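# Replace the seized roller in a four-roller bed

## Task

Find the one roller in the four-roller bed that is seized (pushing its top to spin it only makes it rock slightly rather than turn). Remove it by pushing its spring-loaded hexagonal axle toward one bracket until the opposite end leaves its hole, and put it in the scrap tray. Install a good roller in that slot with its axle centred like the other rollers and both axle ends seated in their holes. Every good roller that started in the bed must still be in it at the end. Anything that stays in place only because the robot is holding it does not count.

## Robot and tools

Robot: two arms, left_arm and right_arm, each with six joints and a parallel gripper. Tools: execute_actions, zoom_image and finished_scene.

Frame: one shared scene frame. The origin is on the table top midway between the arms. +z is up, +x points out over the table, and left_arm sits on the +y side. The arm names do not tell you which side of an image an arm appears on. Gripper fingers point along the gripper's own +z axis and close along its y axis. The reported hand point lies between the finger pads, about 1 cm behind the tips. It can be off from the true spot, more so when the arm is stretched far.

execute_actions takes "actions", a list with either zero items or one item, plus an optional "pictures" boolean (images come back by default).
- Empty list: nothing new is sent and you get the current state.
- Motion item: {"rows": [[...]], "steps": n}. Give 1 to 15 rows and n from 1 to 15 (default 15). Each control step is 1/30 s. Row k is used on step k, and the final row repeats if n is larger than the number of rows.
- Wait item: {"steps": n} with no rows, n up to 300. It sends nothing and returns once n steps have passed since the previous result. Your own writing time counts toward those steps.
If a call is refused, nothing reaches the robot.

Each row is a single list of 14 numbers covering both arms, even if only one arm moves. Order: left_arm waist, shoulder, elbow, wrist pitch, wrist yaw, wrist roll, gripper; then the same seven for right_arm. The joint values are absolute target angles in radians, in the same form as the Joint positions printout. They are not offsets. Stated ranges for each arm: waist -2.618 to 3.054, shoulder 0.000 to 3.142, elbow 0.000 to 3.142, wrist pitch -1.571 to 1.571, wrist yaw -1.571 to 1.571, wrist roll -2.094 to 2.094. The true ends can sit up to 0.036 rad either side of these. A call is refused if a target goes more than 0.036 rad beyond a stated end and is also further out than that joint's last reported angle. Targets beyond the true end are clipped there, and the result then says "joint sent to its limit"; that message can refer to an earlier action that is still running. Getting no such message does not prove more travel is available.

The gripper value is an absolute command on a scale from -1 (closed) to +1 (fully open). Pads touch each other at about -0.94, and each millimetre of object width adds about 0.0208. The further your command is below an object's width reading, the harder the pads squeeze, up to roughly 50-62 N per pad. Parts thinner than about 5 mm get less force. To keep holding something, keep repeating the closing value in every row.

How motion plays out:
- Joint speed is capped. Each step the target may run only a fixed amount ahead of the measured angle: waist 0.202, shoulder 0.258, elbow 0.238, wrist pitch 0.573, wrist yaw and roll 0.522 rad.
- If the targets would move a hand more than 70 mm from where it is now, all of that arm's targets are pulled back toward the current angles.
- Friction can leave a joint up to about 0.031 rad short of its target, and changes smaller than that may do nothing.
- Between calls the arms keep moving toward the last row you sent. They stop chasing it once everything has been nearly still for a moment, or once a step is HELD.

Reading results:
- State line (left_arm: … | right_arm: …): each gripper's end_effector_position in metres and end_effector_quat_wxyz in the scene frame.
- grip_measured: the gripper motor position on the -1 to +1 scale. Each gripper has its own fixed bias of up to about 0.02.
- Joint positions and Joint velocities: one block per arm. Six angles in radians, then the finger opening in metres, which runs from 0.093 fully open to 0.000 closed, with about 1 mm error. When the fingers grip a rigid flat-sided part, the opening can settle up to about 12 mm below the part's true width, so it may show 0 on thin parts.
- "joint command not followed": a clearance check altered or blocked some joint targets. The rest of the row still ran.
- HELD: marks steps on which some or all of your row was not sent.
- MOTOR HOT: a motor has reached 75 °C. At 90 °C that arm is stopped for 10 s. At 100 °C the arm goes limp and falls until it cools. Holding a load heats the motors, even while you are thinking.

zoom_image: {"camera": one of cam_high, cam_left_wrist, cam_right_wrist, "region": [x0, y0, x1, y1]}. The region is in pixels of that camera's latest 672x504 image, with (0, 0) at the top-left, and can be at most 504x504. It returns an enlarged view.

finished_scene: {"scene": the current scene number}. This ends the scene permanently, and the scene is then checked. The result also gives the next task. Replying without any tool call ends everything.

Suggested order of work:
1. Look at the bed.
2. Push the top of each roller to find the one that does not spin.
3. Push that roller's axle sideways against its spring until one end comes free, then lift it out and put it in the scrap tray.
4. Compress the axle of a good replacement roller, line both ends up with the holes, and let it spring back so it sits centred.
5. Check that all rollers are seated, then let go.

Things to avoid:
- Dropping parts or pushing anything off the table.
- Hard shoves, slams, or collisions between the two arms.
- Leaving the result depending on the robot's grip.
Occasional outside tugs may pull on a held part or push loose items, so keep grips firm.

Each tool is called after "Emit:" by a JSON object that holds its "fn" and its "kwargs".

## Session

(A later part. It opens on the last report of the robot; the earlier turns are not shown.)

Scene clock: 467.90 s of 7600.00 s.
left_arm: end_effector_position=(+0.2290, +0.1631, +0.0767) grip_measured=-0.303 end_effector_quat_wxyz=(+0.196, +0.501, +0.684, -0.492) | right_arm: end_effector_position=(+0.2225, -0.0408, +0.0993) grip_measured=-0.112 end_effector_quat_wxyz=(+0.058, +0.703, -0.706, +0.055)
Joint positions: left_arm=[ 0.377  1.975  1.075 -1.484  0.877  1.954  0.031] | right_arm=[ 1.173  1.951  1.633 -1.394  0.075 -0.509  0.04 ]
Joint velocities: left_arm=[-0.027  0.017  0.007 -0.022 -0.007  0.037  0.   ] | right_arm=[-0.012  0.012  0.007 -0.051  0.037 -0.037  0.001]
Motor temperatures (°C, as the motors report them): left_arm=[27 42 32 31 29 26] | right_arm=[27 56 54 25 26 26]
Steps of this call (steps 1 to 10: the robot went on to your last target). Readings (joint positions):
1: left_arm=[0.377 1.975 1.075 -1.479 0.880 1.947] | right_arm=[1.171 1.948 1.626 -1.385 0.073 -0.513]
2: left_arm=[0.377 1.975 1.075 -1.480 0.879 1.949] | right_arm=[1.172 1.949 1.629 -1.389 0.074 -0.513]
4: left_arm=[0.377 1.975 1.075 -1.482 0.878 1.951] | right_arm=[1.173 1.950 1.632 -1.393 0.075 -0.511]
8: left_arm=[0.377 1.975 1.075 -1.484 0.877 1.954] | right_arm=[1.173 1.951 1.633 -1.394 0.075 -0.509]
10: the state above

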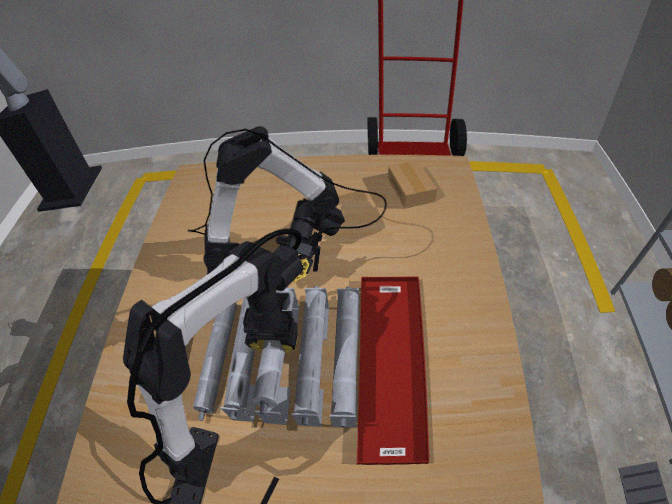

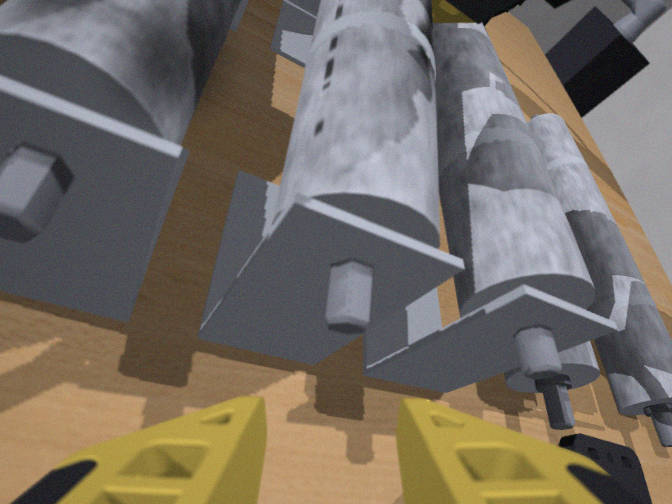

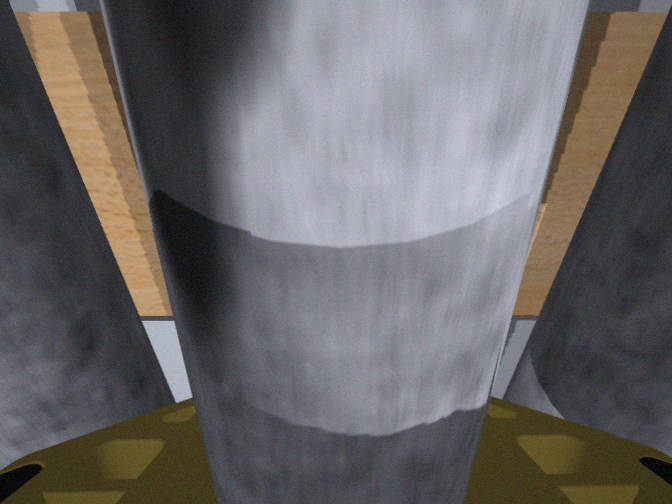

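Emit:
{"fn": "execute_actions", "kwargs": {"actions": [{"rows":[[0.38,1.98,1.095,-1.5,0.868,1.965,-0.3,1.17,1.92,1.655,-1.42,0.092,-0.515,-0.2],[0.38,1.98,1.095,-1.5,0.868,1.965,-0.3,1.163,1.903,1.637,-1.412,0.092,-0.52,-0.2],[0.38,1.98,1.095,-1.5,0.868,1.965,-0.3,1.16,1.896,1.629,-1.41,0.093,-0.523,-0.2],[0.38,1.98,1.095,-1.5,0.868,1.965,-0.3,1.157,1.89,1.622,-1.409,0.093,-0.526,-0.2],[0.38,1.98,1.095,-1.5,0.868,1.965,-0.3,1.155,1.883,1.614,-1.407,0.094,-0.529,-0.2],[0.38,1.98,1.095,-1.5,0.868,1.965,-0.3,1.152,1.877,1.607,-1.406,0.094,-0.532,-0.2],[0.38,1.98,1.095,-1.5,0.868,1.965,-0.3,1.149,1.87,1.599,-1.404,0.095,-0.535,-0.2],[0.38,1.98,1.095,-1.5,0.868,1.965,-0.3,1.147,1.864,1.592,-1.403,0.095,-0.538,-0.2],[0.38,1.98,1.095,-1.5,0.868,1.965,-0.3,1.144,1.857,1.584,-1.401,0.096,-0.541,-0.2],[0.38,1.98,1.095,-1.5,0.868,1.965,-0.3,1.141,1.851,1.577,-1.4,0.096,-0.544,-0.2],[0.38,1.98,1.095,-1.5,0.868,1.965,-0.3,1.139,1.844,1.569,-1.398,0.097,-0.547,-0.2],[0.38,1.98,1.095,-1.5,0.868,1.965,-0.3,1.136,1.838,1.562,-1.397,0.097,-0.55,-0.2],[0.38,1.98,1.095,-1.5,0.868,1.965,-0.3,1.133,1.831,1.554,-1.395,0.098,-0.553,-0.2],[0.38,1.98,1.095,-1.5,0.868,1.965,-0.3,1.13,1.825,1.547,-1.394,0.098,-0.556,-0.2],[0.38,1.98,1.095,-1.5,0.868,1.965,-0.3,1.128,1.818,1.539,-1.392,0.098,-0.56,-0.2]],"steps":15}], "pictures": false}}

Emit:
{"fn": "execute_actions", "kwargs": {"actions": [{"steps":10}]}}

Scene clock: 488.30 s of 7600.00 s.
left_arm: end_effector_position=(+0.2289, +0.1631, +0.0768) grip_measured=-0.303 end_effector_quat_wxyz=(+0.196, +0.502, +0.684, -0.492) | right_arm: end_effector_position=(+0.2228, -0.0604, +0.1021) grip_measured=-0.112 end_effector_quat_wxyz=(+0.057, +0.704, -0.706, +0.053)
Joint positions: left_arm=[ 0.377  1.975  1.075 -1.485  0.876  1.955  0.031] | right_arm=[ 1.142  1.882  1.55  -1.376  0.076 -0.541  0.04 ]
Joint velocities: left_arm=[ 0.007 -0.007 -0.002 -0.051 -0.007 -0.022 -0.001] | right_arm=[-0.081 -0.203 -0.232 -0.051 -0.022 -0.066  0.   ]
Motor temperatures (°C, as the motors report them): left_arm=[27 42 33 32 28 26] | right_arm=[27 57 55 25 26 26]
Steps of this call (steps 1 to 30: the robot went on to your last target; steps 31 to 90: nothing new was sent; then 16.90 s passed at rest; steps 91 to 105: all 15 steps of this action). Readings (joint positions):
91: left_arm=[0.377 1.975 1.075 -1.485 0.876 1.955] | right_arm=[1.173 1.951 1.633 -1.394 0.075 -0.509]
92: left_arm=[0.377 1.975 1.075 -1.485 0.876 1.955] | right_arm=[1.173 1.951 1.633 -1.394 0.075 -0.509]
94: left_arm=[0.377 1.975 1.075 -1.485 0.876 1.955] | right_arm=[1.171 1.950 1.631 -1.393 0.075 -0.512]
98: left_arm=[0.377 1.975 1.075 -1.485 0.876 1.955] | right_arm=[1.163 1.930 1.605 -1.378 0.075 -0.522]
105: the state above

Scene clock: 488.63 s of 7600.00 s.
left_arm: end_effector_position=(+0.2289, +0.1631, +0.0768) grip_measured=-0.303 end_effector_quat_wxyz=(+0.196, +0.502, +0.684, -0.492) | right_arm: end_effector_position=(+0.2232, -0.0647, +0.1027) grip_measured=-0.112 end_effector_quat_wxyz=(+0.058, +0.705, -0.704, +0.054)
Joint positions: left_arm=[ 0.377  1.975  1.075 -1.485  0.876  1.955  0.031] | right_arm=[ 1.136  1.87   1.536 -1.375  0.079 -0.552  0.04 ]
Joint velocities: left_arm=[-0.002 -0.007 -0.012 -0.051  0.051 -0.007 -0.   ] | right_arm=[ 0.002 -0.007 -0.037 -0.037 -0.066 -0.037  0.   ]
Motor temperatures (°C, as the motors report them): left_arm=[27 42 33 32 28 26] | right_arm=[27 57 55 25 26 26]
Steps of this call (steps 1 to 10: the robot went on to your last target). Readings (joint positions):
1: left_arm=[0.377 1.975 1.075 -1.485 0.876 1.955] | right_arm=[1.139 1.876 1.544 -1.376 0.076 -0.543]
2: left_arm=[0.377 1.975 1.075 -1.485 0.876 1.955] | right_arm=[1.137 1.872 1.539 -1.376 0.077 -0.545]
4: left_arm=[0.377 1.975 1.075 -1.485 0.876 1.955] | right_arm=[1.136 1.870 1.536 -1.376 0.079 -0.548]
8: left_arm=[0.377 1.975 1.075 -1.485 0.876 1.955] | right_arm=[1.136 1.870 1.536 -1.375 0.079 -0.551]
10: the state above

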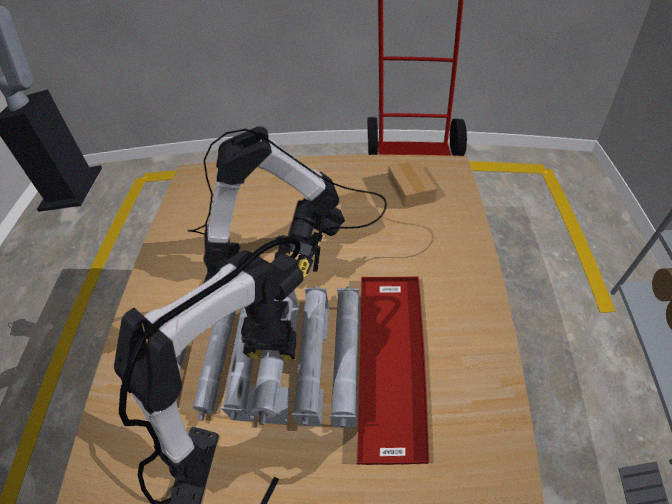

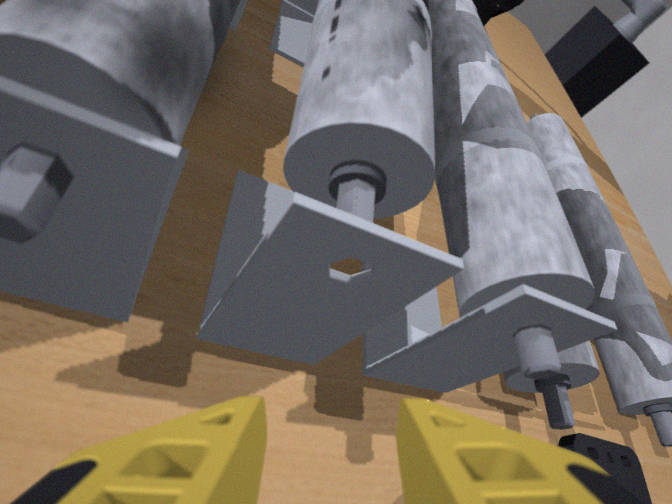

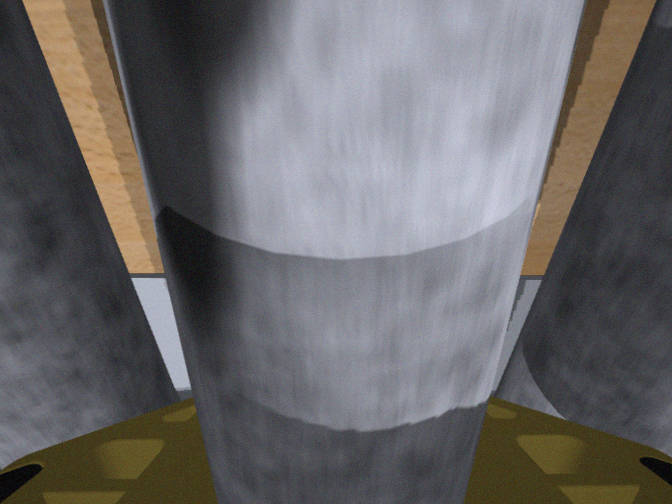

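Emit:
{"fn": "execute_actions", "kwargs": {"actions": [{"rows":[[0.40,1.98,1.095,-1.5,0.868,1.965,-0.3,1.125,1.81,1.55,-1.395,0.08,-0.563,-0.2],[0.42,1.98,1.095,-1.5,0.868,1.965,-0.3,1.122,1.80,1.56,-1.397,0.07,-0.566,-0.2],[0.44,1.98,1.095,-1.5,0.868,1.965,-0.3,1.118,1.79,1.56,-1.4,0.064,-0.57,-0.2],[0.46,1.98,1.095,-1.5,0.868,1.965,-0.3,1.115,1.78,1.56,-1.4,0.058,-0.573,-0.2],[0.48,1.98,1.095,-1.5,0.868,1.965,-0.3,1.111,1.77,1.56,-1.4,0.052,-0.577,-0.2],[0.50,1.98,1.095,-1.5,0.868,1.965,-0.3,1.108,1.76,1.56,-1.4,0.046,-0.58,-0.2],[0.52,1.98,1.095,-1.5,0.868,1.965,-0.3,1.104,1.75,1.56,-1.4,0.04,-0.584,-0.2],[0.54,1.98,1.095,-1.5,0.868,1.965,-0.3,1.101,1.74,1.56,-1.4,0.034,-0.587,-0.2],[0.56,1.98,1.095,-1.5,0.868,1.965,-0.3,1.097,1.73,1.56,-1.4,0.028,-0.591,-0.2],[0.58,1.98,1.095,-1.5,0.868,1.965,-0.3,1.094,1.72,1.56,-1.4,0.022,-0.594,-0.2],[0.6,1.98,1.095,-1.5,0.868,1.965,-0.3,1.09,1.71,1.56,-1.4,0.016,-0.598,-0.2],[0.62,1.98,1.095,-1.5,0.868,1.965,-0.3,1.087,1.70,1.56,-1.4,0.01,-0.601,-0.2],[0.64,1.98,1.095,-1.5,0.868,1.965,-0.3,1.083,1.69,1.56,-1.4,0.005,-0.605,-0.2],[0.65,1.98,1.095,-1.5,0.868,1.965,-0.3,1.08,1.68,1.56,-1.4,0.0,-0.608,-0.2],[0.65,1.98,1.095,-1.5,0.868,1.965,-0.3,1.077,1.67,1.56,-1.4,0.0,-0.612,-0.2]],"steps":15}], "pictures": false}}

Scene clock: 546.27 s of 7600.00 s.
left_arm: end_effector_position=(+0.2390, +0.2210, +0.0768) grip_measured=-0.303 end_effector_quat_wxyz=(+0.256, +0.410, +0.742, -0.464) | right_arm: end_effector_position=(+0.2263, -0.0694, +0.1413) grip_measured=-0.112 end_effector_quat_wxyz=(+0.001, +0.703, -0.711, +0.014)
Joint positions: left_arm=[ 0.633  1.975  1.075 -1.486  0.875  1.955  0.031] | right_arm=[ 1.091  1.737  1.536 -1.378  0.027 -0.59   0.04 ]
Joint velocities: left_arm=[ 0.364 -0.007 -0.002  0.037 -0.022  0.037  0.   ] | right_arm=[-0.071 -0.266  0.007 -0.022 -0.168 -0.139  0.   ]
Motor temperatures (°C, as the motors report them): left_arm=[27 41 34 32 27 26] | right_arm=[27 67 49 25 26 26]
Steps of this call (steps 1 to 30: the robot went on to your last target; steps 31 to 90: nothing new was sent; then 54.13 s passed at rest; steps 91 to 105: all 15 steps of this action). Readings (joint positions):
91: left_arm=[0.378 1.975 1.075 -1.485 0.876 1.955] | right_arm=[1.136 1.870 1.536 -1.375 0.079 -0.553]
92: left_arm=[0.384 1.975 1.075 -1.486 0.876 1.955] | right_arm=[1.135 1.868 1.536 -1.374 0.078 -0.554]
94: left_arm=[0.412 1.975 1.075 -1.486 0.876 1.955] | right_arm=[1.132 1.859 1.536 -1.374 0.073 -0.558]
98: left_arm=[0.498 1.975 1.075 -1.486 0.876 1.955] | right_arm=[1.117 1.815 1.536 -1.374 0.058 -0.568]
105: the state above

Emit:
{"fn": "execute_actions", "kwargs": {"actions": [{"rows":[[0.65,1.98,1.095,-1.5,0.868,1.965,-0.3,1.07,1.70,1.595,-1.39,0.02,-0.615,-0.2],[0.65,1.98,1.095,-1.5,0.868,1.965,-0.3,1.062,1.715,1.61,-1.388,0.024,-0.623,-0.2],[0.65,1.98,1.095,-1.5,0.868,1.965,-0.3,1.05,1.73,1.63,-1.384,0.029,-0.635,-0.2],[0.65,1.98,1.095,-1.5,0.868,1.965,-0.3,1.036,1.747,1.652,-1.379,0.034,-0.649,-0.2],[0.65,1.98,1.095,-1.5,0.868,1.965,-0.3,1.021,1.765,1.675,-1.374,0.04,-0.664,-0.2],[0.65,1.98,1.095,-1.5,0.868,1.965,-0.3,1.006,1.783,1.698,-1.369,0.045,-0.679,-0.2],[0.65,1.98,1.095,-1.5,0.868,1.965,-0.3,0.991,1.801,1.721,-1.364,0.051,-0.694,-0.2],[0.65,1.98,1.095,-1.5,0.868,1.965,-0.3,0.976,1.819,1.744,-1.359,0.056,-0.709,-0.2],[0.65,1.98,1.095,-1.5,0.868,1.965,-0.3,0.961,1.837,1.767,-1.354,0.062,-0.724,-0.2],[0.65,1.98,1.095,-1.5,0.868,1.965,-0.3,0.946,1.855,1.79,-1.349,0.067,-0.739,-0.2],[0.65,1.98,1.095,-1.5,0.868,1.965,-0.3,0.931,1.873,1.813,-1.344,0.073,-0.754,-0.2],[0.65,1.98,1.095,-1.5,0.868,1.965,-0.3,0.916,1.891,1.836,-1.339,0.078,-0.769,-0.2],[0.65,1.98,1.095,-1.5,0.868,1.965,-0.3,0.901,1.909,1.859,-1.334,0.084,-0.784,-0.2],[0.65,1.98,1.095,-1.5,0.868,1.965,-0.3,0.886,1.927,1.882,-1.329,0.089,-0.799,-0.2],[0.65,1.98,1.095,-1.5,0.868,1.965,-0.3,0.871,1.945,1.905,-1.324,0.095,-0.814,-0.2]],"steps":15}], "pictures": false}}

Emit:
{"fn": "execute_actions", "kwargs": {"actions": [{"rows":[[0.65,1.98,1.095,-1.5,0.868,1.965,-0.3,0.856,1.963,1.928,-1.317,0.101,-0.829,-0.2],[0.65,1.98,1.095,-1.5,0.868,1.965,-0.3,0.841,1.981,1.951,-1.31,0.107,-0.844,-0.2],[0.65,1.98,1.095,-1.5,0.868,1.965,-0.3,0.826,1.999,1.974,-1.303,0.113,-0.859,-0.2],[0.65,1.98,1.095,-1.5,0.868,1.965,-0.3,0.811,2.017,1.997,-1.296,0.119,-0.874,-0.2],[0.65,1.98,1.095,-1.5,0.868,1.965,-0.3,0.796,2.035,2.02,-1.289,0.125,-0.889,-0.2],[0.65,1.98,1.095,-1.5,0.868,1.965,-0.3,0.781,2.053,2.043,-1.282,0.131,-0.904,-0.2],[0.65,1.98,1.095,-1.5,0.868,1.965,-0.3,0.766,2.071,2.066,-1.275,0.137,-0.919,-0.2],[0.65,1.98,1.095,-1.5,0.868,1.965,-0.3,0.751,2.089,2.089,-1.268,0.143,-0.934,-0.2],[0.65,1.98,1.095,-1.5,0.868,1.965,-0.3,0.736,2.107,2.112,-1.261,0.149,-0.949,-0.2],[0.65,1.98,1.095,-1.5,0.868,1.965,-0.3,0.721,2.125,2.135,-1.254,0.155,-0.964,-0.2],[0.65,1.98,1.095,-1.5,0.868,1.965,-0.3,0.707,2.142,2.157,-1.247,0.161,-0.978,-0.2],[0.65,1.98,1.095,-1.5,0.868,1.965,-0.3,0.695,2.157,2.177,-1.24,0.167,-0.99,-0.2],[0.65,1.98,1.095,-1.5,0.868,1.965,-0.3,0.685,2.17,2.193,-1.235,0.172,-1.0,-0.2],[0.65,1.98,1.095,-1.5,0.868,1.965,-0.3,0.678,2.18,2.204,-1.232,0.176,-1.007,-0.2],[0.65,1.98,1.095,-1.5,0.868,1.965,-0.3,0.675,2.185,2.21,-1.23,0.18,-1.01,-0.2]],"steps":15}]}}

Scene clock: 598.50 s of 7600.00 s.
left_arm: end_effector_position=(+0.2391, +0.2243, +0.0768) grip_measured=-0.303 end_effector_quat_wxyz=(+0.259, +0.405, +0.745, -0.462) | right_arm: end_effector_position=(+0.3240, -0.0603, +0.1481) grip_measured=-0.112 end_effector_quat_wxyz=(-0.043, +0.691, -0.721, +0.026)
Joint positions: left_arm=[ 0.647  1.975  1.075 -1.486  0.875  1.955  0.031] | right_arm=[ 0.906  1.935  1.81  -1.363  0.054 -0.747  0.04 ]
Joint velocities: left_arm=[ 0.002 -0.007 -0.002  0.037  0.022 -0.037 -0.   ] | right_arm=[-0.422  0.559  0.662  0.11   0.125 -0.403 -0.001]
Motor temperatures (°C, as the motors report them): left_arm=[27 42 35 32 27 26] | right_arm=[27 64 51 25 26 26]
Steps of this call (steps 1 to 30: the robot went on to your last target; steps 31 to 90: nothing new was sent; then 48.73 s passed at rest; steps 91 to 105: all 15 steps of this action). Readings (joint positions):
91: left_arm=[0.647 1.975 1.075 -1.486 0.875 1.955] | right_arm=[1.084 1.714 1.536 -1.391 0.014 -0.605]
92: left_arm=[0.647 1.975 1.075 -1.486 0.875 1.955] | right_arm=[1.083 1.716 1.539 -1.392 0.014 -0.607]
94: left_arm=[0.647 1.975 1.075 -1.486 0.875 1.955] | right_arm=[1.072 1.732 1.561 -1.402 0.014 -0.617]
98: left_arm=[0.647 1.975 1.075 -1.486 0.875 1.955] | right_arm=[1.017 1.799 1.648 -1.400 0.018 -0.656]
105: the state above

Scene clock: 599.00 s of 7600.00 s.
left_arm: end_effector_position=(+0.2391, +0.2243, +0.0768) grip_measured=-0.303 end_effector_quat_wxyz=(+0.259, +0.405, +0.745, -0.462) | right_arm: end_effector_position=(+0.4588, -0.0888, +0.1343) grip_measured=-0.112 end_effector_quat_wxyz=(-0.093, +0.681, -0.721, +0.087)
Joint positions: left_arm=[ 0.647  1.975  1.075 -1.486  0.875  1.955  0.031] | right_arm=[ 0.689  2.202  2.132 -1.284  0.136 -0.961  0.04 ]
Joint velocities: left_arm=[-0.012  0.002  0.002 -0.095 -0.022  0.022 -0.002] | right_arm=[-0.305  0.32   0.33   0.154  0.227 -0.227 -0.   ]
Motor temperatures (°C, as the motors report them): left_arm=[27 42 35 32 27 26] | right_arm=[27 64 51 25 26 26]
Steps of this call (steps 1 to 15: all 15 steps of this action). Readings (joint positions):
1: left_arm=[0.647 1.975 1.075 -1.486 0.875 1.955] | right_arm=[0.890 1.953 1.833 -1.359 0.059 -0.762]
2: left_arm=[0.647 1.975 1.075 -1.486 0.875 1.955] | right_arm=[0.876 1.972 1.855 -1.355 0.064 -0.776]
4: left_arm=[0.647 1.975 1.075 -1.486 0.875 1.955] | right_arm=[0.846 2.009 1.901 -1.347 0.075 -0.805]
8: left_arm=[0.647 1.975 1.075 -1.486 0.875 1.955] | right_arm=[0.787 2.083 1.992 -1.328 0.095 -0.865]
15: the state above

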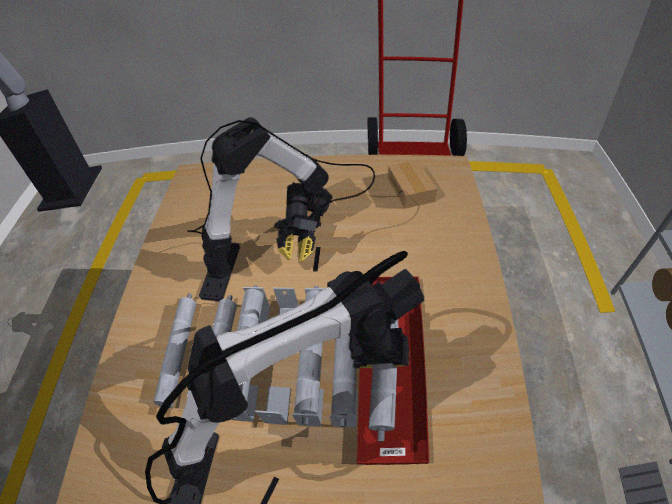

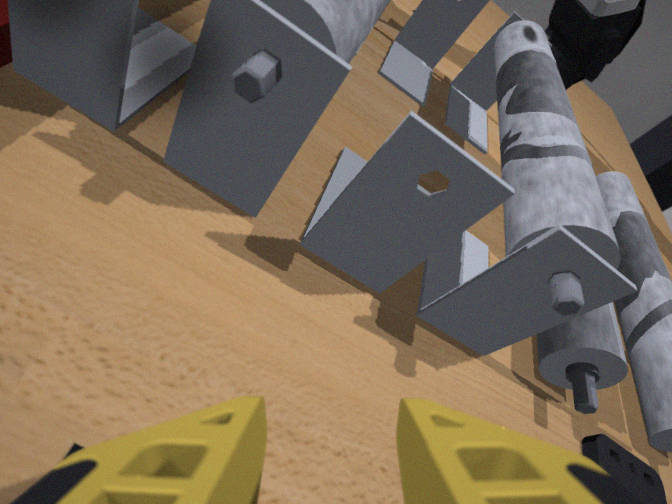

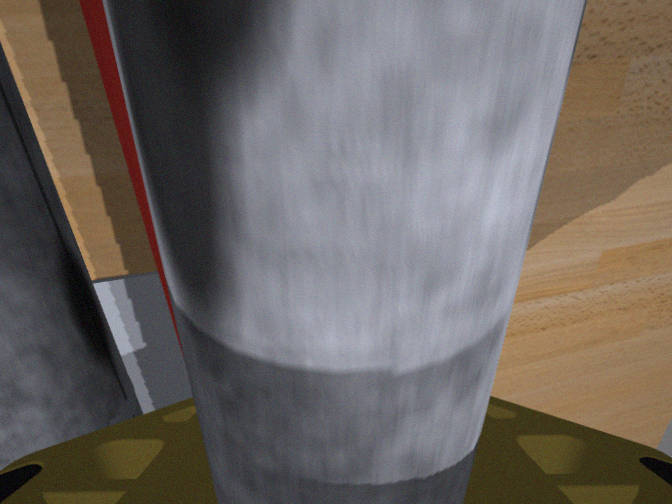

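Emit:
{"fn": "execute_actions", "kwargs": {"actions": [{"rows":[[0.65,1.98,1.095,-1.5,0.868,1.965,-0.3,0.68,2.185,2.17,-1.22,0.16,-1.01,-0.2],[0.65,1.98,1.095,-1.5,0.868,1.965,-0.3,0.68,2.19,2.15,-1.21,0.15,-1.01,-0.2],[0.65,1.98,1.095,-1.5,0.868,1.965,-0.3,0.68,2.198,2.141,-1.197,0.145,-1.01,-0.2],[0.65,1.98,1.095,-1.5,0.868,1.965,-0.3,0.68,2.207,2.132,-1.184,0.14,-1.01,-0.2],[0.65,1.98,1.095,-1.5,0.868,1.965,-0.3,0.68,2.216,2.123,-1.171,0.135,-1.01,-0.2],[0.65,1.98,1.095,-1.5,0.868,1.965,-0.3,0.68,2.225,2.114,-1.158,0.13,-1.01,-0.2],[0.65,1.98,1.095,-1.5,0.868,1.965,-0.3,0.68,2.234,2.105,-1.145,0.126,-1.01,-0.2],[0.65,1.98,1.095,-1.5,0.868,1.965,-0.3,0.68,2.243,2.096,-1.132,0.122,-1.01,-0.2],[0.65,1.98,1.095,-1.5,0.868,1.965,-0.3,0.68,2.252,2.087,-1.119,0.118,-1.01,-0.2],[0.65,1.98,1.095,-1.5,0.868,1.965,-0.3,0.68,2.261,2.078,-1.106,0.114,-1.01,-0.2],[0.65,1.98,1.095,-1.5,0.868,1.965,-0.3,0.68,2.27,2.069,-1.093,0.112,-1.01,-0.2],[0.65,1.98,1.095,-1.5,0.868,1.965,-0.3,0.68,2.279,2.06,-1.08,0.11,-1.01,-0.2],[0.65,1.98,1.095,-1.5,0.868,1.965,-0.3,0.68,2.288,2.051,-1.067,0.11,-1.01,-0.2],[0.65,1.98,1.095,-1.5,0.868,1.965,-0.3,0.68,2.295,2.044,-1.057,0.11,-1.01,-0.2],[0.65,1.98,1.095,-1.5,0.868,1.965,-0.3,0.68,2.30,2.04,-1.05,0.11,-1.01,-0.2]],"steps":15}], "pictures": false}}

Emit:
{"fn": "execute_actions", "kwargs": {"actions": [{"steps":10}]}}

Scene clock: 622.43 s of 7600.00 s.
left_arm: end_effector_position=(+0.2391, +0.2243, +0.0768) grip_measured=-0.303 end_effector_quat_wxyz=(+0.259, +0.405, +0.745, -0.462) | right_arm: end_effector_position=(+0.4721, -0.0885, +0.0567) grip_measured=-0.112 end_effector_quat_wxyz=(-0.059, +0.694, -0.714, +0.073)
Joint positions: left_arm=[ 0.647  1.975  1.075 -1.486  0.875  1.955  0.031] | right_arm=[ 0.668  2.322  2.039 -1.138  0.115 -1.005  0.04 ]
Joint velocities: left_arm=[ 0.012 -0.007 -0.002  0.022  0.037 -0.022 -0.001] | right_arm=[ 0.002  0.335 -0.281  0.344  0.022 -0.007  0.001]
Motor temperatures (°C, as the motors report them): left_arm=[27 42 35 32 27 26] | right_arm=[27 73 57 26 26 26]
Steps of this call (steps 1 to 30: the robot went on to your last target; steps 31 to 90: nothing new was sent; then 19.93 s passed at rest; steps 91 to 105: all 15 steps of this action). Readings (joint positions):
91: left_arm=[0.647 1.975 1.075 -1.486 0.875 1.955] | right_arm=[0.668 2.221 2.145 -1.270 0.161 -1.005]
92: left_arm=[0.647 1.975 1.075 -1.486 0.875 1.955] | right_arm=[0.668 2.221 2.145 -1.270 0.159 -1.005]
94: left_arm=[0.647 1.975 1.075 -1.486 0.875 1.955] | right_arm=[0.668 2.221 2.138 -1.263 0.154 -1.005]
98: left_arm=[0.647 1.975 1.075 -1.486 0.875 1.955] | right_arm=[0.668 2.239 2.110 -1.228 0.138 -1.005]
105: the state above

Scene clock: 622.77 s of 7600.00 s.
left_arm: end_effector_position=(+0.2391, +0.2243, +0.0768) grip_measured=-0.303 end_effector_quat_wxyz=(+0.259, +0.405, +0.745, -0.462) | right_arm: end_effector_position=(+0.4728, -0.0843, +0.0370) grip_measured=-0.112 end_effector_quat_wxyz=(-0.056, +0.697, -0.712, +0.067)
Joint positions: left_arm=[ 0.647  1.975  1.075 -1.486  0.875  1.955  0.031] | right_arm=[ 0.671  2.353  2.016 -1.094  0.105 -1.006  0.04 ]
Joint velocities: left_arm=[ 0.002  0.002 -0.012  0.022 -0.037  0.066  0.   ] | right_arm=[-0.007 -0.012  0.002 -0.081  0.022 -0.022  0.001]
Motor temperatures (°C, as the motors report them): left_arm=[27 42 35 32 27 26] | right_arm=[27 73 57 26 26 26]
Steps of this call (steps 1 to 10: the robot went on to your last target). Readings (joint positions):
1: left_arm=[0.647 1.975 1.075 -1.486 0.875 1.955] | right_arm=[0.668 2.334 2.030 -1.129 0.114 -1.005]
2: left_arm=[0.647 1.975 1.075 -1.486 0.875 1.955] | right_arm=[0.668 2.343 2.024 -1.122 0.113 -1.005]
4: left_arm=[0.647 1.975 1.075 -1.486 0.875 1.955] | right_arm=[0.668 2.353 2.016 -1.114 0.110 -1.005]
8: left_arm=[0.647 1.975 1.075 -1.486 0.875 1.955] | right_arm=[0.670 2.353 2.016 -1.099 0.105 -1.006]
10: the state above

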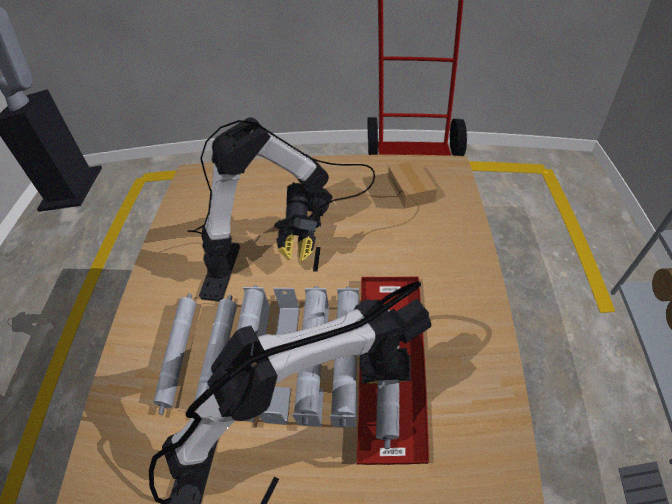

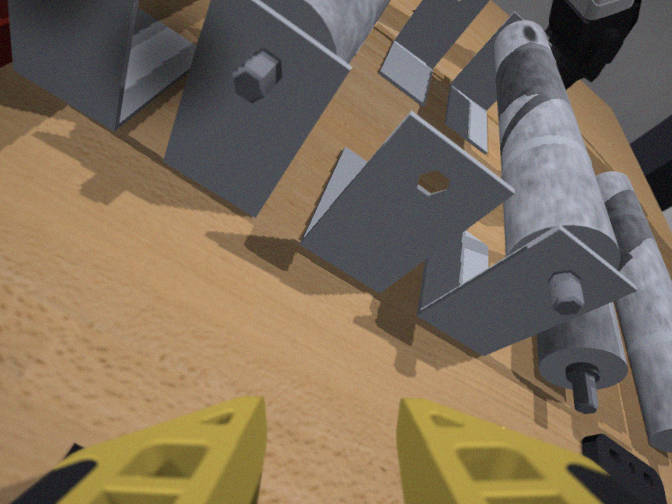

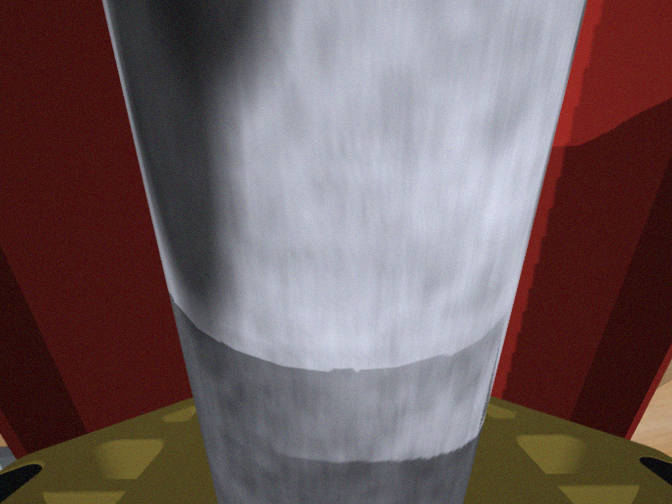

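Lower slowly a few mm.

Emit:
{"fn": "execute_actions", "kwargs": {"actions": [{"rows":[[0.65,1.98,1.095,-1.5,0.868,1.965,-0.3,0.68,2.31,2.04,-1.05,0.11,-1.01,-0.2],[0.65,1.98,1.095,-1.5,0.868,1.965,-0.3,0.68,2.316,2.04,-1.05,0.11,-1.01,-0.2],[0.65,1.98,1.095,-1.5,0.868,1.965,-0.3,0.68,2.32,2.04,-1.05,0.11,-1.01,-0.2],[0.65,1.98,1.095,-1.5,0.868,1.965,-0.3,0.68,2.323,2.04,-1.05,0.11,-1.01,-0.2],[0.65,1.98,1.095,-1.5,0.868,1.965,-0.3,0.68,2.326,2.04,-1.05,0.11,-1.01,-0.2],[0.65,1.98,1.095,-1.5,0.868,1.965,-0.3,0.68,2.329,2.04,-1.05,0.11,-1.01,-0.2],[0.65,1.98,1.095,-1.5,0.868,1.965,-0.3,0.68,2.332,2.04,-1.05,0.11,-1.01,-0.2],[0.65,1.98,1.095,-1.5,0.868,1.965,-0.3,0.68,2.335,2.04,-1.05,0.11,-1.01,-0.2],[0.65,1.98,1.095,-1.5,0.868,1.965,-0.3,0.68,2.338,2.04,-1.05,0.11,-1.01,-0.2],[0.65,1.98,1.095,-1.5,0.868,1.965,-0.3,0.68,2.341,2.04,-1.05,0.11,-1.01,-0.2],[0.65,1.98,1.095,-1.5,0.868,1.965,-0.3,0.68,2.344,2.04,-1.05,0.11,-1.01,-0.2],[0.65,1.98,1.095,-1.5,0.868,1.965,-0.3,0.68,2.347,2.04,-1.05,0.11,-1.01,-0.2],[0.65,1.98,1.095,-1.5,0.868,1.965,-0.3,0.68,2.35,2.04,-1.05,0.11,-1.01,-0.2]],"steps":15}], "pictures": false}}

Scene clock: 639.27 s of 7600.00 s.
left_arm: end_effector_position=(+0.2391, +0.2243, +0.0768) grip_measured=-0.303 end_effector_quat_wxyz=(+0.259, +0.405, +0.745, -0.462) | right_arm: end_effector_position=(+0.4742, -0.0830, +0.0341) grip_measured=-0.112 end_effector_quat_wxyz=(-0.058, +0.697, -0.712, +0.067)
Joint positions: left_arm=[ 0.647  1.975  1.075 -1.486  0.875  1.955  0.031] | right_arm=[ 0.671  2.36   2.016 -1.084  0.104 -1.007  0.04 ]
Joint velocities: left_arm=[ 0.007 -0.027 -0.007 -0.095 -0.037  0.022 -0.001] | right_arm=[-0.022 -0.017 -0.002 -0.022 -0.022 -0.007 -0.   ]
Motor temperatures (°C, as the motors report them): left_arm=[27 42 35 32 27 26] | right_arm=[27 81 56 26 26 26]
MOTOR HOT: a motor of the right arm reached 75 °C. Now the hottest motor of the right arm, joint 2 (shoulder), reports 81 °C. The controller's stop level is 90 °C. To cool a motor, set the load down, stop pushing, or move to a pose that needs little force.
Steps of this call (steps 1 to 30: the robot went on to your last target; steps 31 to 90: nothing new was sent; then 13.00 s passed at rest; steps 91 to 105: all 15 steps of this action). Readings (joint positions):
91: left_arm=[0.647 1.975 1.075 -1.486 0.875 1.955] | right_arm=[0.671 2.353 2.016 -1.087 0.105 -1.006]
92: left_arm=[0.647 1.975 1.075 -1.486 0.875 1.955] | right_arm=[0.671 2.353 2.016 -1.087 0.105 -1.006]
94: left_arm=[0.647 1.975 1.075 -1.486 0.875 1.955] | right_arm=[0.671 2.353 2.016 -1.087 0.105 -1.006]
98: left_arm=[0.647 1.975 1.075 -1.486 0.875 1.955] | right_arm=[0.671 2.355 2.016 -1.087 0.105 -1.006]
105: the state above

Resting. Open and lift.

Emit:
{"fn": "execute_actions", "kwargs": {"actions": [{"rows":[[0.65,1.98,1.095,-1.5,0.868,1.965,-0.3,0.675,2.365,2.02,-1.08,0.105,-1.01,-0.05],[0.65,1.98,1.095,-1.5,0.868,1.965,-0.3,0.675,2.365,2.02,-1.08,0.105,-1.01,0.05],[0.65,1.98,1.095,-1.5,0.868,1.965,-0.3,0.675,2.365,2.02,-1.08,0.105,-1.01,0.15],[0.65,1.98,1.095,-1.5,0.868,1.965,-0.3,0.675,2.365,2.02,-1.08,0.105,-1.01,0.25],[0.65,1.98,1.095,-1.5,0.868,1.965,-0.3,0.675,2.365,2.02,-1.08,0.105,-1.01,0.35],[0.65,1.98,1.095,-1.5,0.868,1.965,-0.3,0.675,2.36,2.03,-1.08,0.105,-1.01,0.35],[0.65,1.98,1.095,-1.5,0.868,1.965,-0.3,0.675,2.34,2.045,-1.1,0.105,-1.01,0.35],[0.65,1.98,1.095,-1.5,0.868,1.965,-0.3,0.675,2.32,2.06,-1.125,0.105,-1.01,0.35],[0.65,1.98,1.095,-1.5,0.868,1.965,-0.3,0.675,2.30,2.075,-1.15,0.105,-1.01,0.35],[0.65,1.98,1.095,-1.5,0.868,1.965,-0.3,0.675,2.28,2.09,-1.18,0.105,-1.01,0.35],[0.65,1.98,1.095,-1.5,0.868,1.965,-0.3,0.675,2.26,2.1,-1.21,0.105,-1.01,0.35],[0.65,1.98,1.095,-1.5,0.868,1.965,-0.3,0.675,2.23,2.11,-1.24,0.105,-1.01,0.35],[0.65,1.98,1.095,-1.5,0.868,1.965,-0.3,0.675,2.20,2.12,-1.27,0.105,-1.01,0.35],[0.65,1.98,1.095,-1.5,0.868,1.965,-0.3,0.675,2.17,2.12,-1.30,0.105,-1.01,0.35],[0.65,1.98,1.095,-1.5,0.868,1.965,-0.3,0.68,2.14,2.11,-1.32,0.105,-1.01,0.35]],"steps":15}], "pictures": false}}

Emit:
{"fn": "execute_actions", "kwargs": {"actions": [{"rows":[[0.65,1.98,1.095,-1.5,0.868,1.965,-0.3,0.70,2.11,2.09,-1.34,0.1,-0.99,0.35],[0.65,1.98,1.095,-1.5,0.868,1.965,-0.3,0.73,2.08,2.05,-1.35,0.09,-0.96,0.35],[0.65,1.98,1.095,-1.5,0.868,1.965,-0.3,0.76,2.05,2.01,-1.36,0.08,-0.93,0.35],[0.65,1.98,1.095,-1.5,0.868,1.965,-0.3,0.80,2.02,1.97,-1.365,0.07,-0.89,0.35],[0.65,1.98,1.095,-1.5,0.868,1.965,-0.3,0.84,1.99,1.93,-1.37,0.06,-0.85,0.35],[0.65,1.98,1.095,-1.5,0.868,1.965,-0.3,0.88,1.96,1.89,-1.375,0.05,-0.81,0.35],[0.65,1.98,1.095,-1.5,0.868,1.965,-0.3,0.92,1.93,1.85,-1.38,0.04,-0.77,0.35],[0.65,1.98,1.095,-1.5,0.868,1.965,-0.3,0.96,1.90,1.81,-1.385,0.03,-0.73,0.35],[0.65,1.98,1.095,-1.5,0.868,1.965,-0.3,1.0,1.87,1.77,-1.39,0.02,-0.69,0.35],[0.65,1.98,1.095,-1.5,0.868,1.965,-0.3,1.04,1.84,1.73,-1.39,0.01,-0.65,0.35],[0.65,1.98,1.095,-1.5,0.868,1.965,-0.3,1.08,1.81,1.69,-1.39,0.0,-0.61,0.35],[0.65,1.98,1.095,-1.5,0.868,1.965,-0.3,1.12,1.78,1.65,-1.39,-0.01,-0.57,0.35],[0.65,1.98,1.095,-1.5,0.868,1.965,-0.3,1.16,1.75,1.61,-1.39,-0.01,-0.53,0.35],[0.65,1.98,1.095,-1.5,0.868,1.965,-0.3,1.2,1.72,1.57,-1.39,-0.01,-0.49,0.35],[0.65,1.98,1.095,-1.5,0.868,1.965,-0.3,1.24,1.69,1.53,-1.39,-0.01,-0.45,0.35]],"steps":15}]}}

Scene clock: 678.67 s of 7600.00 s.
left_arm: end_effector_position=(+0.2391, +0.2243, +0.0768) grip_measured=-0.303 end_effector_quat_wxyz=(+0.259, +0.405, +0.745, -0.462) | right_arm: end_effector_position=(+0.4646, -0.0889, +0.0994) grip_measured=+0.349 end_effector_quat_wxyz=(-0.080, +0.695, -0.711, +0.072)
Joint positions: left_arm=[ 0.647  1.975  1.075 -1.486  0.875  1.955  0.031] | right_arm=[ 0.671  2.244  2.069 -1.209  0.104 -1.007  0.062]
Joint velocities: left_arm=[ 0.002  0.007  0.007 -0.022  0.007 -0.007  0.   ] | right_arm=[ 0.007 -0.984  0.085 -0.564 -0.007 -0.066 -0.001]
Motor temperatures (°C, as the motors report them): left_arm=[27 42 35 32 27 26] | right_arm=[27 80 54 26 26 26]
MOTOR HOT: still on. Now the hottest motor of the right arm, joint 2 (shoulder), reports 80 °C; the controller's stop level is 90 °C.
Steps of this call (steps 1 to 15: the robot went on to your last target; steps 16 to 90: nothing new was sent; then 35.90 s passed at rest; steps 91 to 105: all 15 steps of this action). Readings (joint positions):
91: left_arm=[0.647 1.975 1.075 -1.486 0.875 1.955] | right_arm=[0.671 2.361 2.016 -1.084 0.104 -1.007]
92: left_arm=[0.647 1.975 1.075 -1.486 0.875 1.955] | right_arm=[0.671 2.361 2.016 -1.084 0.104 -1.007]
94: left_arm=[0.647 1.975 1.075 -1.486 0.875 1.955] | right_arm=[0.671 2.361 2.016 -1.084 0.104 -1.007]
98: left_arm=[0.647 1.975 1.075 -1.486 0.875 1.955] | right_arm=[0.671 2.361 2.018 -1.090 0.104 -1.007]
105: the state above

Scene clock: 679.17 s of 7600.00 s.
left_arm: end_effector_position=(+0.2391, +0.2243, +0.0768) grip_measured=-0.303 end_effector_quat_wxyz=(+0.259, +0.405, +0.745, -0.462) | right_arm: end_effector_position=(+0.2141, -0.0332, +0.1492) grip_measured=+0.349 end_effector_quat_wxyz=(-0.028, +0.743, -0.669, +0.003)
Joint positions: left_arm=[ 0.647  1.975  1.075 -1.486  0.875  1.955  0.031] | right_arm=[ 1.177  1.775  1.611 -1.354  0.018 -0.619  0.062]
Joint velocities: left_arm=[-0.002  0.012 -0.022  0.051  0.022 -0.022  0.   ] | right_arm=[ 1.072 -0.828 -1.233 -0.125 -0.154  1.048  0.   ]
Motor temperatures (°C, as the motors report them): left_arm=[27 42 35 32 27 26] | right_arm=[27 80 54 26 26 26]
MOTOR HOT: still on. Now the hottest motor of the right arm, joint 2 (shoulder), reports 80 °C; the controller's stop level is 90 °C.
Steps of this call (steps 1 to 15: all 15 steps of this action). Readings (joint positions):
1: left_arm=[0.647 1.975 1.075 -1.486 0.875 1.955] | right_arm=[0.673 2.207 2.071 -1.228 0.104 -1.005]
2: left_arm=[0.647 1.975 1.075 -1.486 0.875 1.955] | right_arm=[0.678 2.168 2.071 -1.248 0.104 -0.999]
4: left_arm=[0.647 1.975 1.075 -1.486 0.875 1.955] | right_arm=[0.710 2.086 2.049 -1.273 0.104 -0.970]
8: left_arm=[0.647 1.975 1.075 -1.486 0.875 1.955] | right_arm=[0.867 1.946 1.926 -1.308 0.086 -0.870]
15: the state above

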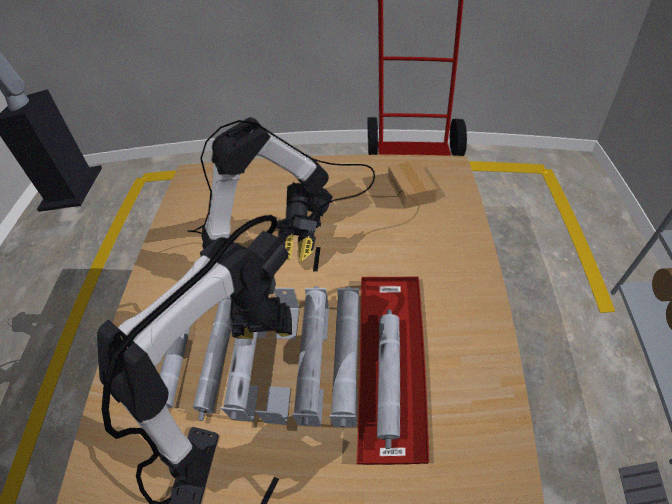

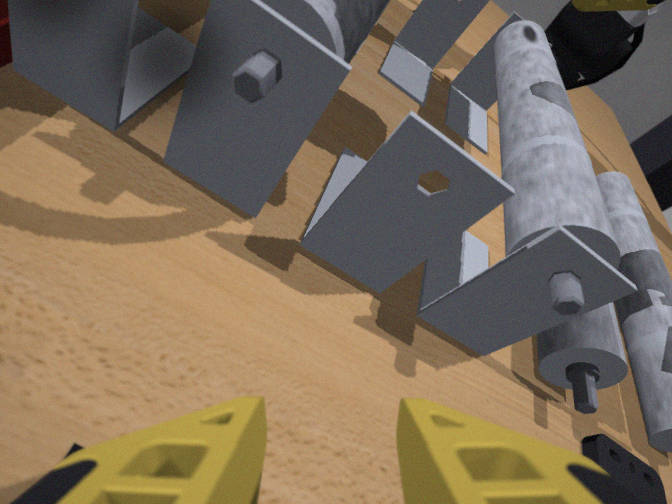

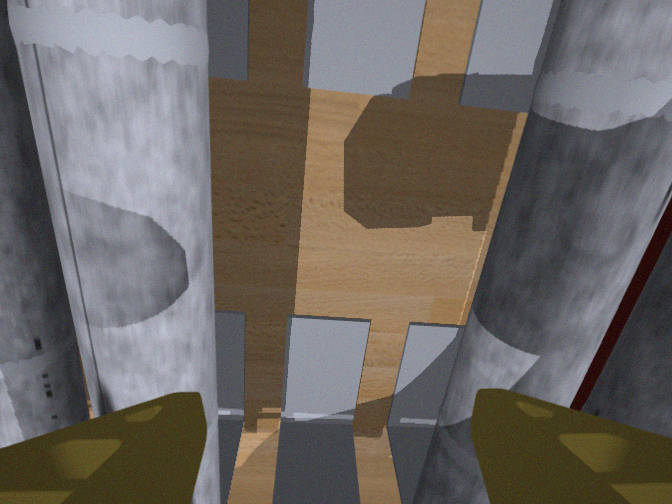

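Emit:
{"fn": "execute_actions", "kwargs": {"actions": [{"rows":[[0.65,1.98,1.095,-1.5,0.868,1.965,-0.3,1.26,1.68,1.52,-1.4,-0.01,-0.43,0.35],[0.65,1.98,1.095,-1.5,0.868,1.965,-0.3,1.29,1.667,1.505,-1.4,-0.01,-0.40,0.35],[0.65,1.98,1.095,-1.5,0.868,1.965,-0.3,1.33,1.65,1.487,-1.4,-0.01,-0.36,0.35],[0.65,1.98,1.095,-1.5,0.868,1.965,-0.3,1.37,1.633,1.468,-1.4,-0.01,-0.32,0.35],[0.65,1.98,1.095,-1.5,0.868,1.965,-0.3,1.41,1.615,1.449,-1.4,-0.01,-0.28,0.35],[0.65,1.98,1.095,-1.5,0.868,1.965,-0.3,1.45,1.597,1.43,-1.4,-0.01,-0.24,0.35],[0.65,1.98,1.095,-1.5,0.868,1.965,-0.3,1.49,1.579,1.411,-1.4,-0.01,-0.20,0.35],[0.65,1.98,1.095,-1.5,0.868,1.965,-0.3,1.53,1.561,1.392,-1.4,-0.01,-0.16,0.35],[0.65,1.98,1.095,-1.5,0.868,1.965,-0.3,1.57,1.543,1.373,-1.4,-0.01,-0.12,0.35],[0.65,1.98,1.095,-1.5,0.868,1.965,-0.3,1.61,1.525,1.354,-1.4,-0.01,-0.08,0.35],[0.65,1.98,1.095,-1.5,0.868,1.965,-0.3,1.65,1.507,1.335,-1.4,-0.01,-0.04,0.35],[0.65,1.98,1.095,-1.5,0.868,1.965,-0.3,1.69,1.489,1.316,-1.4,-0.01,0.0,0.35],[0.65,1.98,1.095,-1.5,0.868,1.965,-0.3,1.72,1.475,1.30,-1.4,-0.01,0.035,0.35],[0.65,1.98,1.095,-1.5,0.868,1.965,-0.3,1.745,1.465,1.285,-1.4,-0.01,0.06,0.35],[0.65,1.98,1.095,-1.5,0.868,1.965,-0.3,1.758,1.46,1.278,-1.4,-0.01,0.075,0.35]],"steps":15}], "pictures": false}}

Emit:
{"fn": "execute_actions", "kwargs": {"actions": [{"steps":15}]}}

Scene clock: 701.57 s of 7600.00 s.
left_arm: end_effector_position=(+0.2391, +0.2243, +0.0768) grip_measured=-0.303 end_effector_quat_wxyz=(+0.259, +0.405, +0.745, -0.462) | right_arm: end_effector_position=(+0.0363, -0.0733, +0.1512) grip_measured=+0.349 end_effector_quat_wxyz=(+0.001, +0.739, -0.674, -0.004)
Joint positions: left_arm=[ 0.647  1.975  1.075 -1.486  0.875  1.955  0.031] | right_arm=[ 1.722  1.495  1.321 -1.393 -0.007 -0.06   0.062]
Joint velocities: left_arm=[-0.002  0.007  0.002  0.007 -0.022 -0.081  0.001] | right_arm=[ 0.716 -0.349 -0.403 -0.081 -0.051  0.872 -0.   ]
Motor temperatures (°C, as the motors report them): left_arm=[27 42 35 33 27 26] | right_arm=[27 70 51 26 26 26]
MOTOR HOT: cleared. Now the hottest motor of the right arm, joint 2 (shoulder), reports 70 °C.
Steps of this call (steps 1 to 30: the robot went on to your last target; steps 31 to 90: nothing new was sent; then 18.90 s passed at rest; steps 91 to 105: all 15 steps of this action). Readings (joint positions):
91: left_arm=[0.647 1.975 1.075 -1.486 0.875 1.955] | right_arm=[1.248 1.706 1.550 -1.393 -0.004 -0.454]
92: left_arm=[0.647 1.975 1.075 -1.486 0.875 1.955] | right_arm=[1.252 1.704 1.546 -1.391 -0.003 -0.446]
94: left_arm=[0.647 1.975 1.075 -1.486 0.875 1.955] | right_arm=[1.287 1.686 1.520 -1.389 -0.001 -0.411]
98: left_arm=[0.647 1.975 1.075 -1.486 0.875 1.955] | right_arm=[1.454 1.620 1.444 -1.390 -0.002 -0.301]
105: the state above

Scene clock: 702.07 s of 7600.00 s.
left_arm: end_effector_position=(+0.2391, +0.2243, +0.0768) grip_measured=-0.303 end_effector_quat_wxyz=(+0.259, +0.405, +0.745, -0.462) | right_arm: end_effector_position=(+0.0281, -0.0809, +0.1493) grip_measured=+0.349 end_effector_quat_wxyz=(+0.006, +0.707, -0.707, +0.000)
Joint positions: left_arm=[ 0.647  1.975  1.075 -1.486  0.875  1.955  0.031] | right_arm=[ 1.755  1.479  1.3   -1.4   -0.009  0.063  0.062]
Joint velocities: left_arm=[ 0.002  0.022  0.017 -0.051 -0.022  0.051 -0.001] | right_arm=[-0.012 -0.007 -0.017 -0.11   0.066  0.022  0.   ]
Motor temperatures (°C, as the motors report them): left_arm=[27 42 35 33 27 26] | right_arm=[27 70 51 26 26 26]
Steps of this call (steps 1 to 15: the robot went on to your last target). Readings (joint positions):
1: left_arm=[0.647 1.975 1.075 -1.486 0.875 1.955] | right_arm=[1.742 1.486 1.311 -1.396 -0.009 -0.035]
2: left_arm=[0.647 1.975 1.075 -1.486 0.875 1.955] | right_arm=[1.752 1.481 1.305 -1.399 -0.009 -0.015]
4: left_arm=[0.647 1.975 1.075 -1.486 0.875 1.955] | right_arm=[1.755 1.479 1.301 -1.400 -0.009 0.015]
8: left_arm=[0.647 1.975 1.075 -1.486 0.875 1.955] | right_arm=[1.755 1.479 1.300 -1.400 -0.009 0.046]
15: the state above

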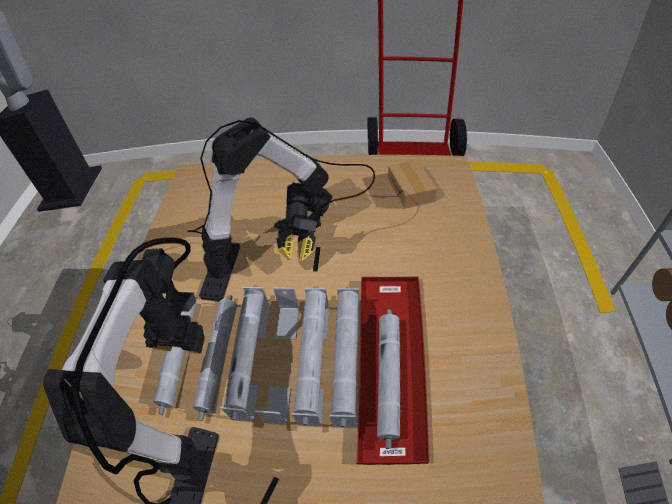

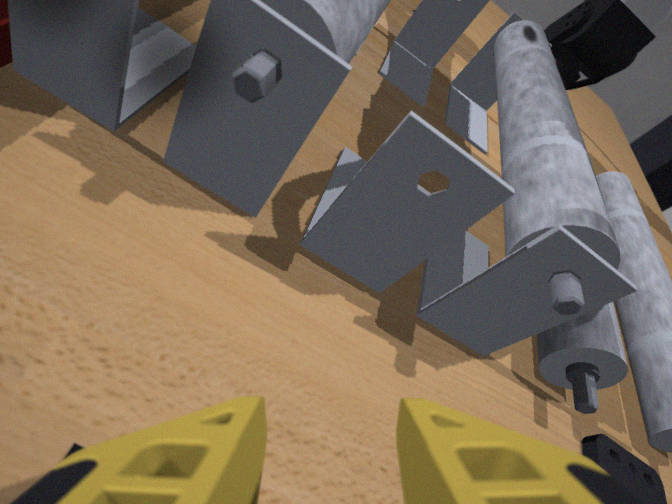

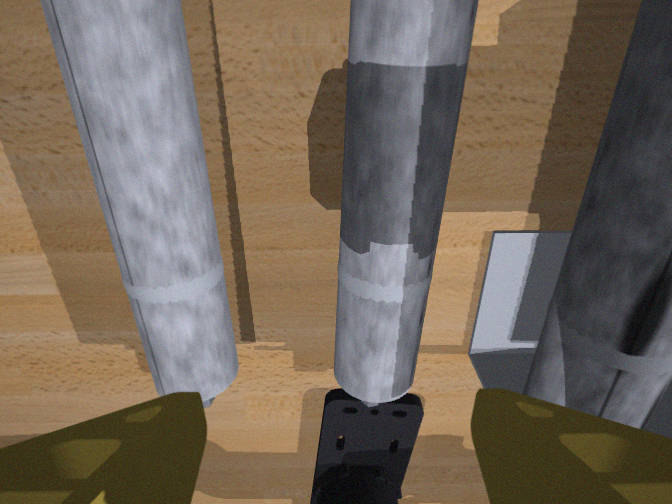

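Emit:
{"fn": "execute_actions", "kwargs": {"actions": [{"rows":[[0.65,1.98,1.095,-1.5,0.868,1.965,-0.3,1.745,1.495,1.278,-1.385,0.005,0.05,0.35],[0.65,1.98,1.095,-1.5,0.868,1.965,-0.3,1.738,1.507,1.274,-1.37,0.005,0.045,0.35],[0.65,1.98,1.095,-1.5,0.868,1.965,-0.3,1.73,1.52,1.27,-1.352,0.005,0.039,0.35],[0.65,1.98,1.095,-1.5,0.868,1.965,-0.3,1.722,1.534,1.266,-1.333,0.005,0.033,0.35],[0.65,1.98,1.095,-1.5,0.868,1.965,-0.3,1.714,1.548,1.261,-1.314,0.005,0.027,0.35],[0.65,1.98,1.095,-1.5,0.868,1.965,-0.3,1.706,1.562,1.257,-1.295,0.005,0.021,0.35],[0.65,1.98,1.095,-1.5,0.868,1.965,-0.3,1.698,1.576,1.252,-1.276,0.005,0.015,0.35],[0.65,1.98,1.095,-1.5,0.868,1.965,-0.3,1.69,1.59,1.248,-1.257,0.005,0.009,0.35],[0.65,1.98,1.095,-1.5,0.868,1.965,-0.3,1.682,1.604,1.243,-1.238,0.005,0.003,0.35],[0.65,1.98,1.095,-1.5,0.868,1.965,-0.3,1.674,1.618,1.239,-1.219,0.005,-0.003,0.35],[0.65,1.98,1.095,-1.5,0.868,1.965,-0.3,1.666,1.632,1.234,-1.2,0.005,-0.009,0.35],[0.65,1.98,1.095,-1.5,0.868,1.965,-0.3,1.658,1.646,1.23,-1.181,0.005,-0.015,0.35],[0.65,1.98,1.095,-1.5,0.868,1.965,-0.3,1.65,1.658,1.226,-1.163,0.005,-0.02,0.35],[0.65,1.98,1.095,-1.5,0.868,1.965,-0.3,1.645,1.667,1.223,-1.15,0.005,-0.024,0.35],[0.65,1.98,1.095,-1.5,0.868,1.965,-0.3,1.642,1.672,1.221,-1.142,0.005,-0.025,0.35]],"steps":15}], "pictures": false}}

Emit:
{"fn": "execute_actions", "kwargs": {"actions": [{"steps":15}]}}

Scene clock: 736.57 s of 7600.00 s.
left_arm: end_effector_position=(+0.2391, +0.2243, +0.0768) grip_measured=-0.303 end_effector_quat_wxyz=(+0.259, +0.405, +0.745, -0.462) | right_arm: end_effector_position=(+0.0532, -0.0488, +0.0942) grip_measured=+0.349 end_effector_quat_wxyz=(+0.020, +0.695, -0.719, +0.014)
Joint positions: left_arm=[ 0.647  1.975  1.075 -1.486  0.875  1.955  0.031] | right_arm=[ 1.659  1.647  1.245 -1.219 -0.007  0.001  0.062]
Joint velocities: left_arm=[-0.002 -0.017 -0.002  0.037  0.007 -0.051  0.001] | right_arm=[-0.178  0.276 -0.125  0.403 -0.022 -0.125 -0.   ]
Motor temperatures (°C, as the motors report them): left_arm=[27 42 35 33 27 26] | right_arm=[27 60 48 25 26 26]
Steps of this call (steps 1 to 15: the robot went on to your last target; steps 16 to 90: nothing new was sent; then 31.00 s passed at rest; steps 91 to 105: all 15 steps of this action). Readings (joint positions):
91: left_arm=[0.647 1.975 1.075 -1.486 0.875 1.955] | right_arm=[1.755 1.479 1.300 -1.400 -0.009 0.066]
92: left_arm=[0.647 1.975 1.075 -1.486 0.875 1.955] | right_arm=[1.754 1.479 1.300 -1.399 -0.009 0.064]
94: left_arm=[0.647 1.975 1.075 -1.486 0.875 1.955] | right_arm=[1.745 1.488 1.300 -1.390 -0.009 0.056]
98: left_arm=[0.647 1.975 1.075 -1.486 0.875 1.955] | right_arm=[1.713 1.542 1.285 -1.337 -0.009 0.038]
105: the state above

Scene clock: 737.07 s of 7600.00 s.
left_arm: end_effector_position=(+0.2391, +0.2243, +0.0768) grip_measured=-0.303 end_effector_quat_wxyz=(+0.259, +0.405, +0.745, -0.462) | right_arm: end_effector_position=(+0.0564, -0.0366, +0.0880) grip_measured=+0.349 end_effector_quat_wxyz=(+0.006, +0.698, -0.716, +0.002)
Joint positions: left_arm=[ 0.647  1.975  1.075 -1.486  0.875  1.955  0.031] | right_arm=[ 1.649  1.663  1.239 -1.159 -0.006 -0.017  0.062]
Joint velocities: left_arm=[-0.002 -0.012  0.002 -0.007  0.007 -0.051 -0.001] | right_arm=[-0.012 -0.007 -0.007  0.037  0.007 -0.051 -0.   ]
Motor temperatures (°C, as the motors report them): left_arm=[27 42 35 33 27 26] | right_arm=[27 60 48 25 26 26]
Steps of this call (steps 1 to 15: the robot went on to your last target). Readings (joint positions):
1: left_arm=[0.647 1.975 1.075 -1.486 0.875 1.955] | right_arm=[1.654 1.655 1.242 -1.205 -0.007 -0.003]
2: left_arm=[0.647 1.975 1.075 -1.486 0.875 1.955] | right_arm=[1.651 1.660 1.240 -1.194 -0.006 -0.006]
4: left_arm=[0.647 1.975 1.075 -1.486 0.875 1.955] | right_arm=[1.649 1.663 1.239 -1.180 -0.006 -0.010]
8: left_arm=[0.647 1.975 1.075 -1.486 0.875 1.955] | right_arm=[1.649 1.663 1.239 -1.166 -0.006 -0.015]
15: the state above

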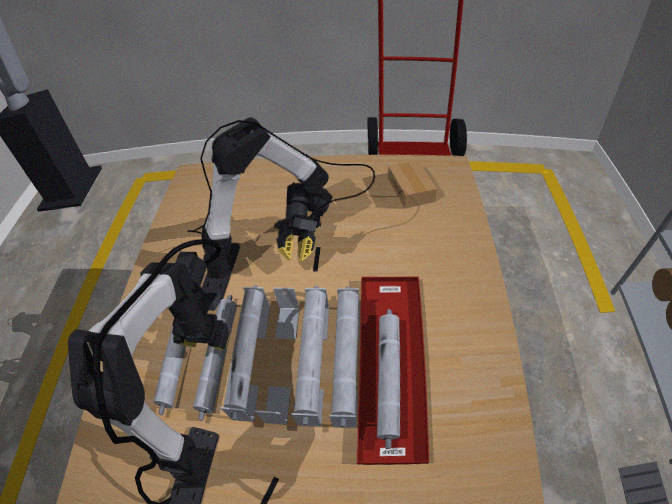

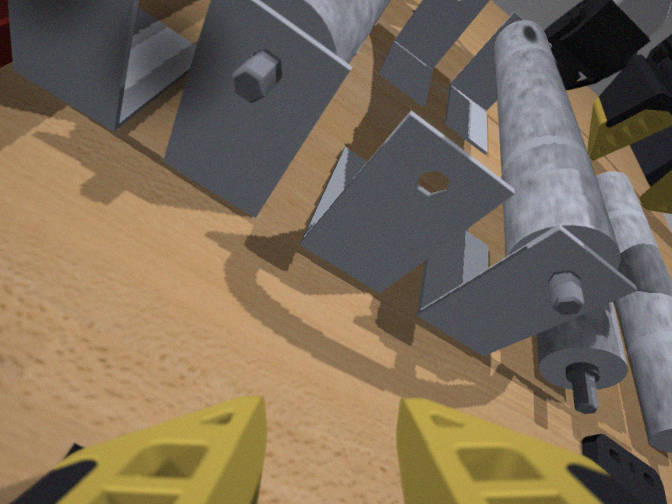

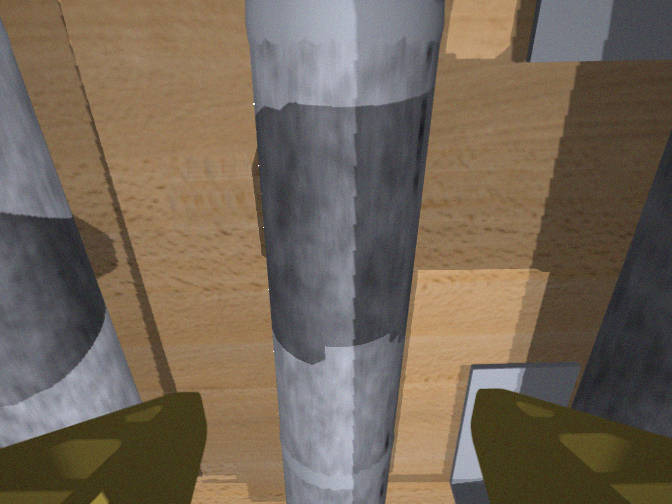

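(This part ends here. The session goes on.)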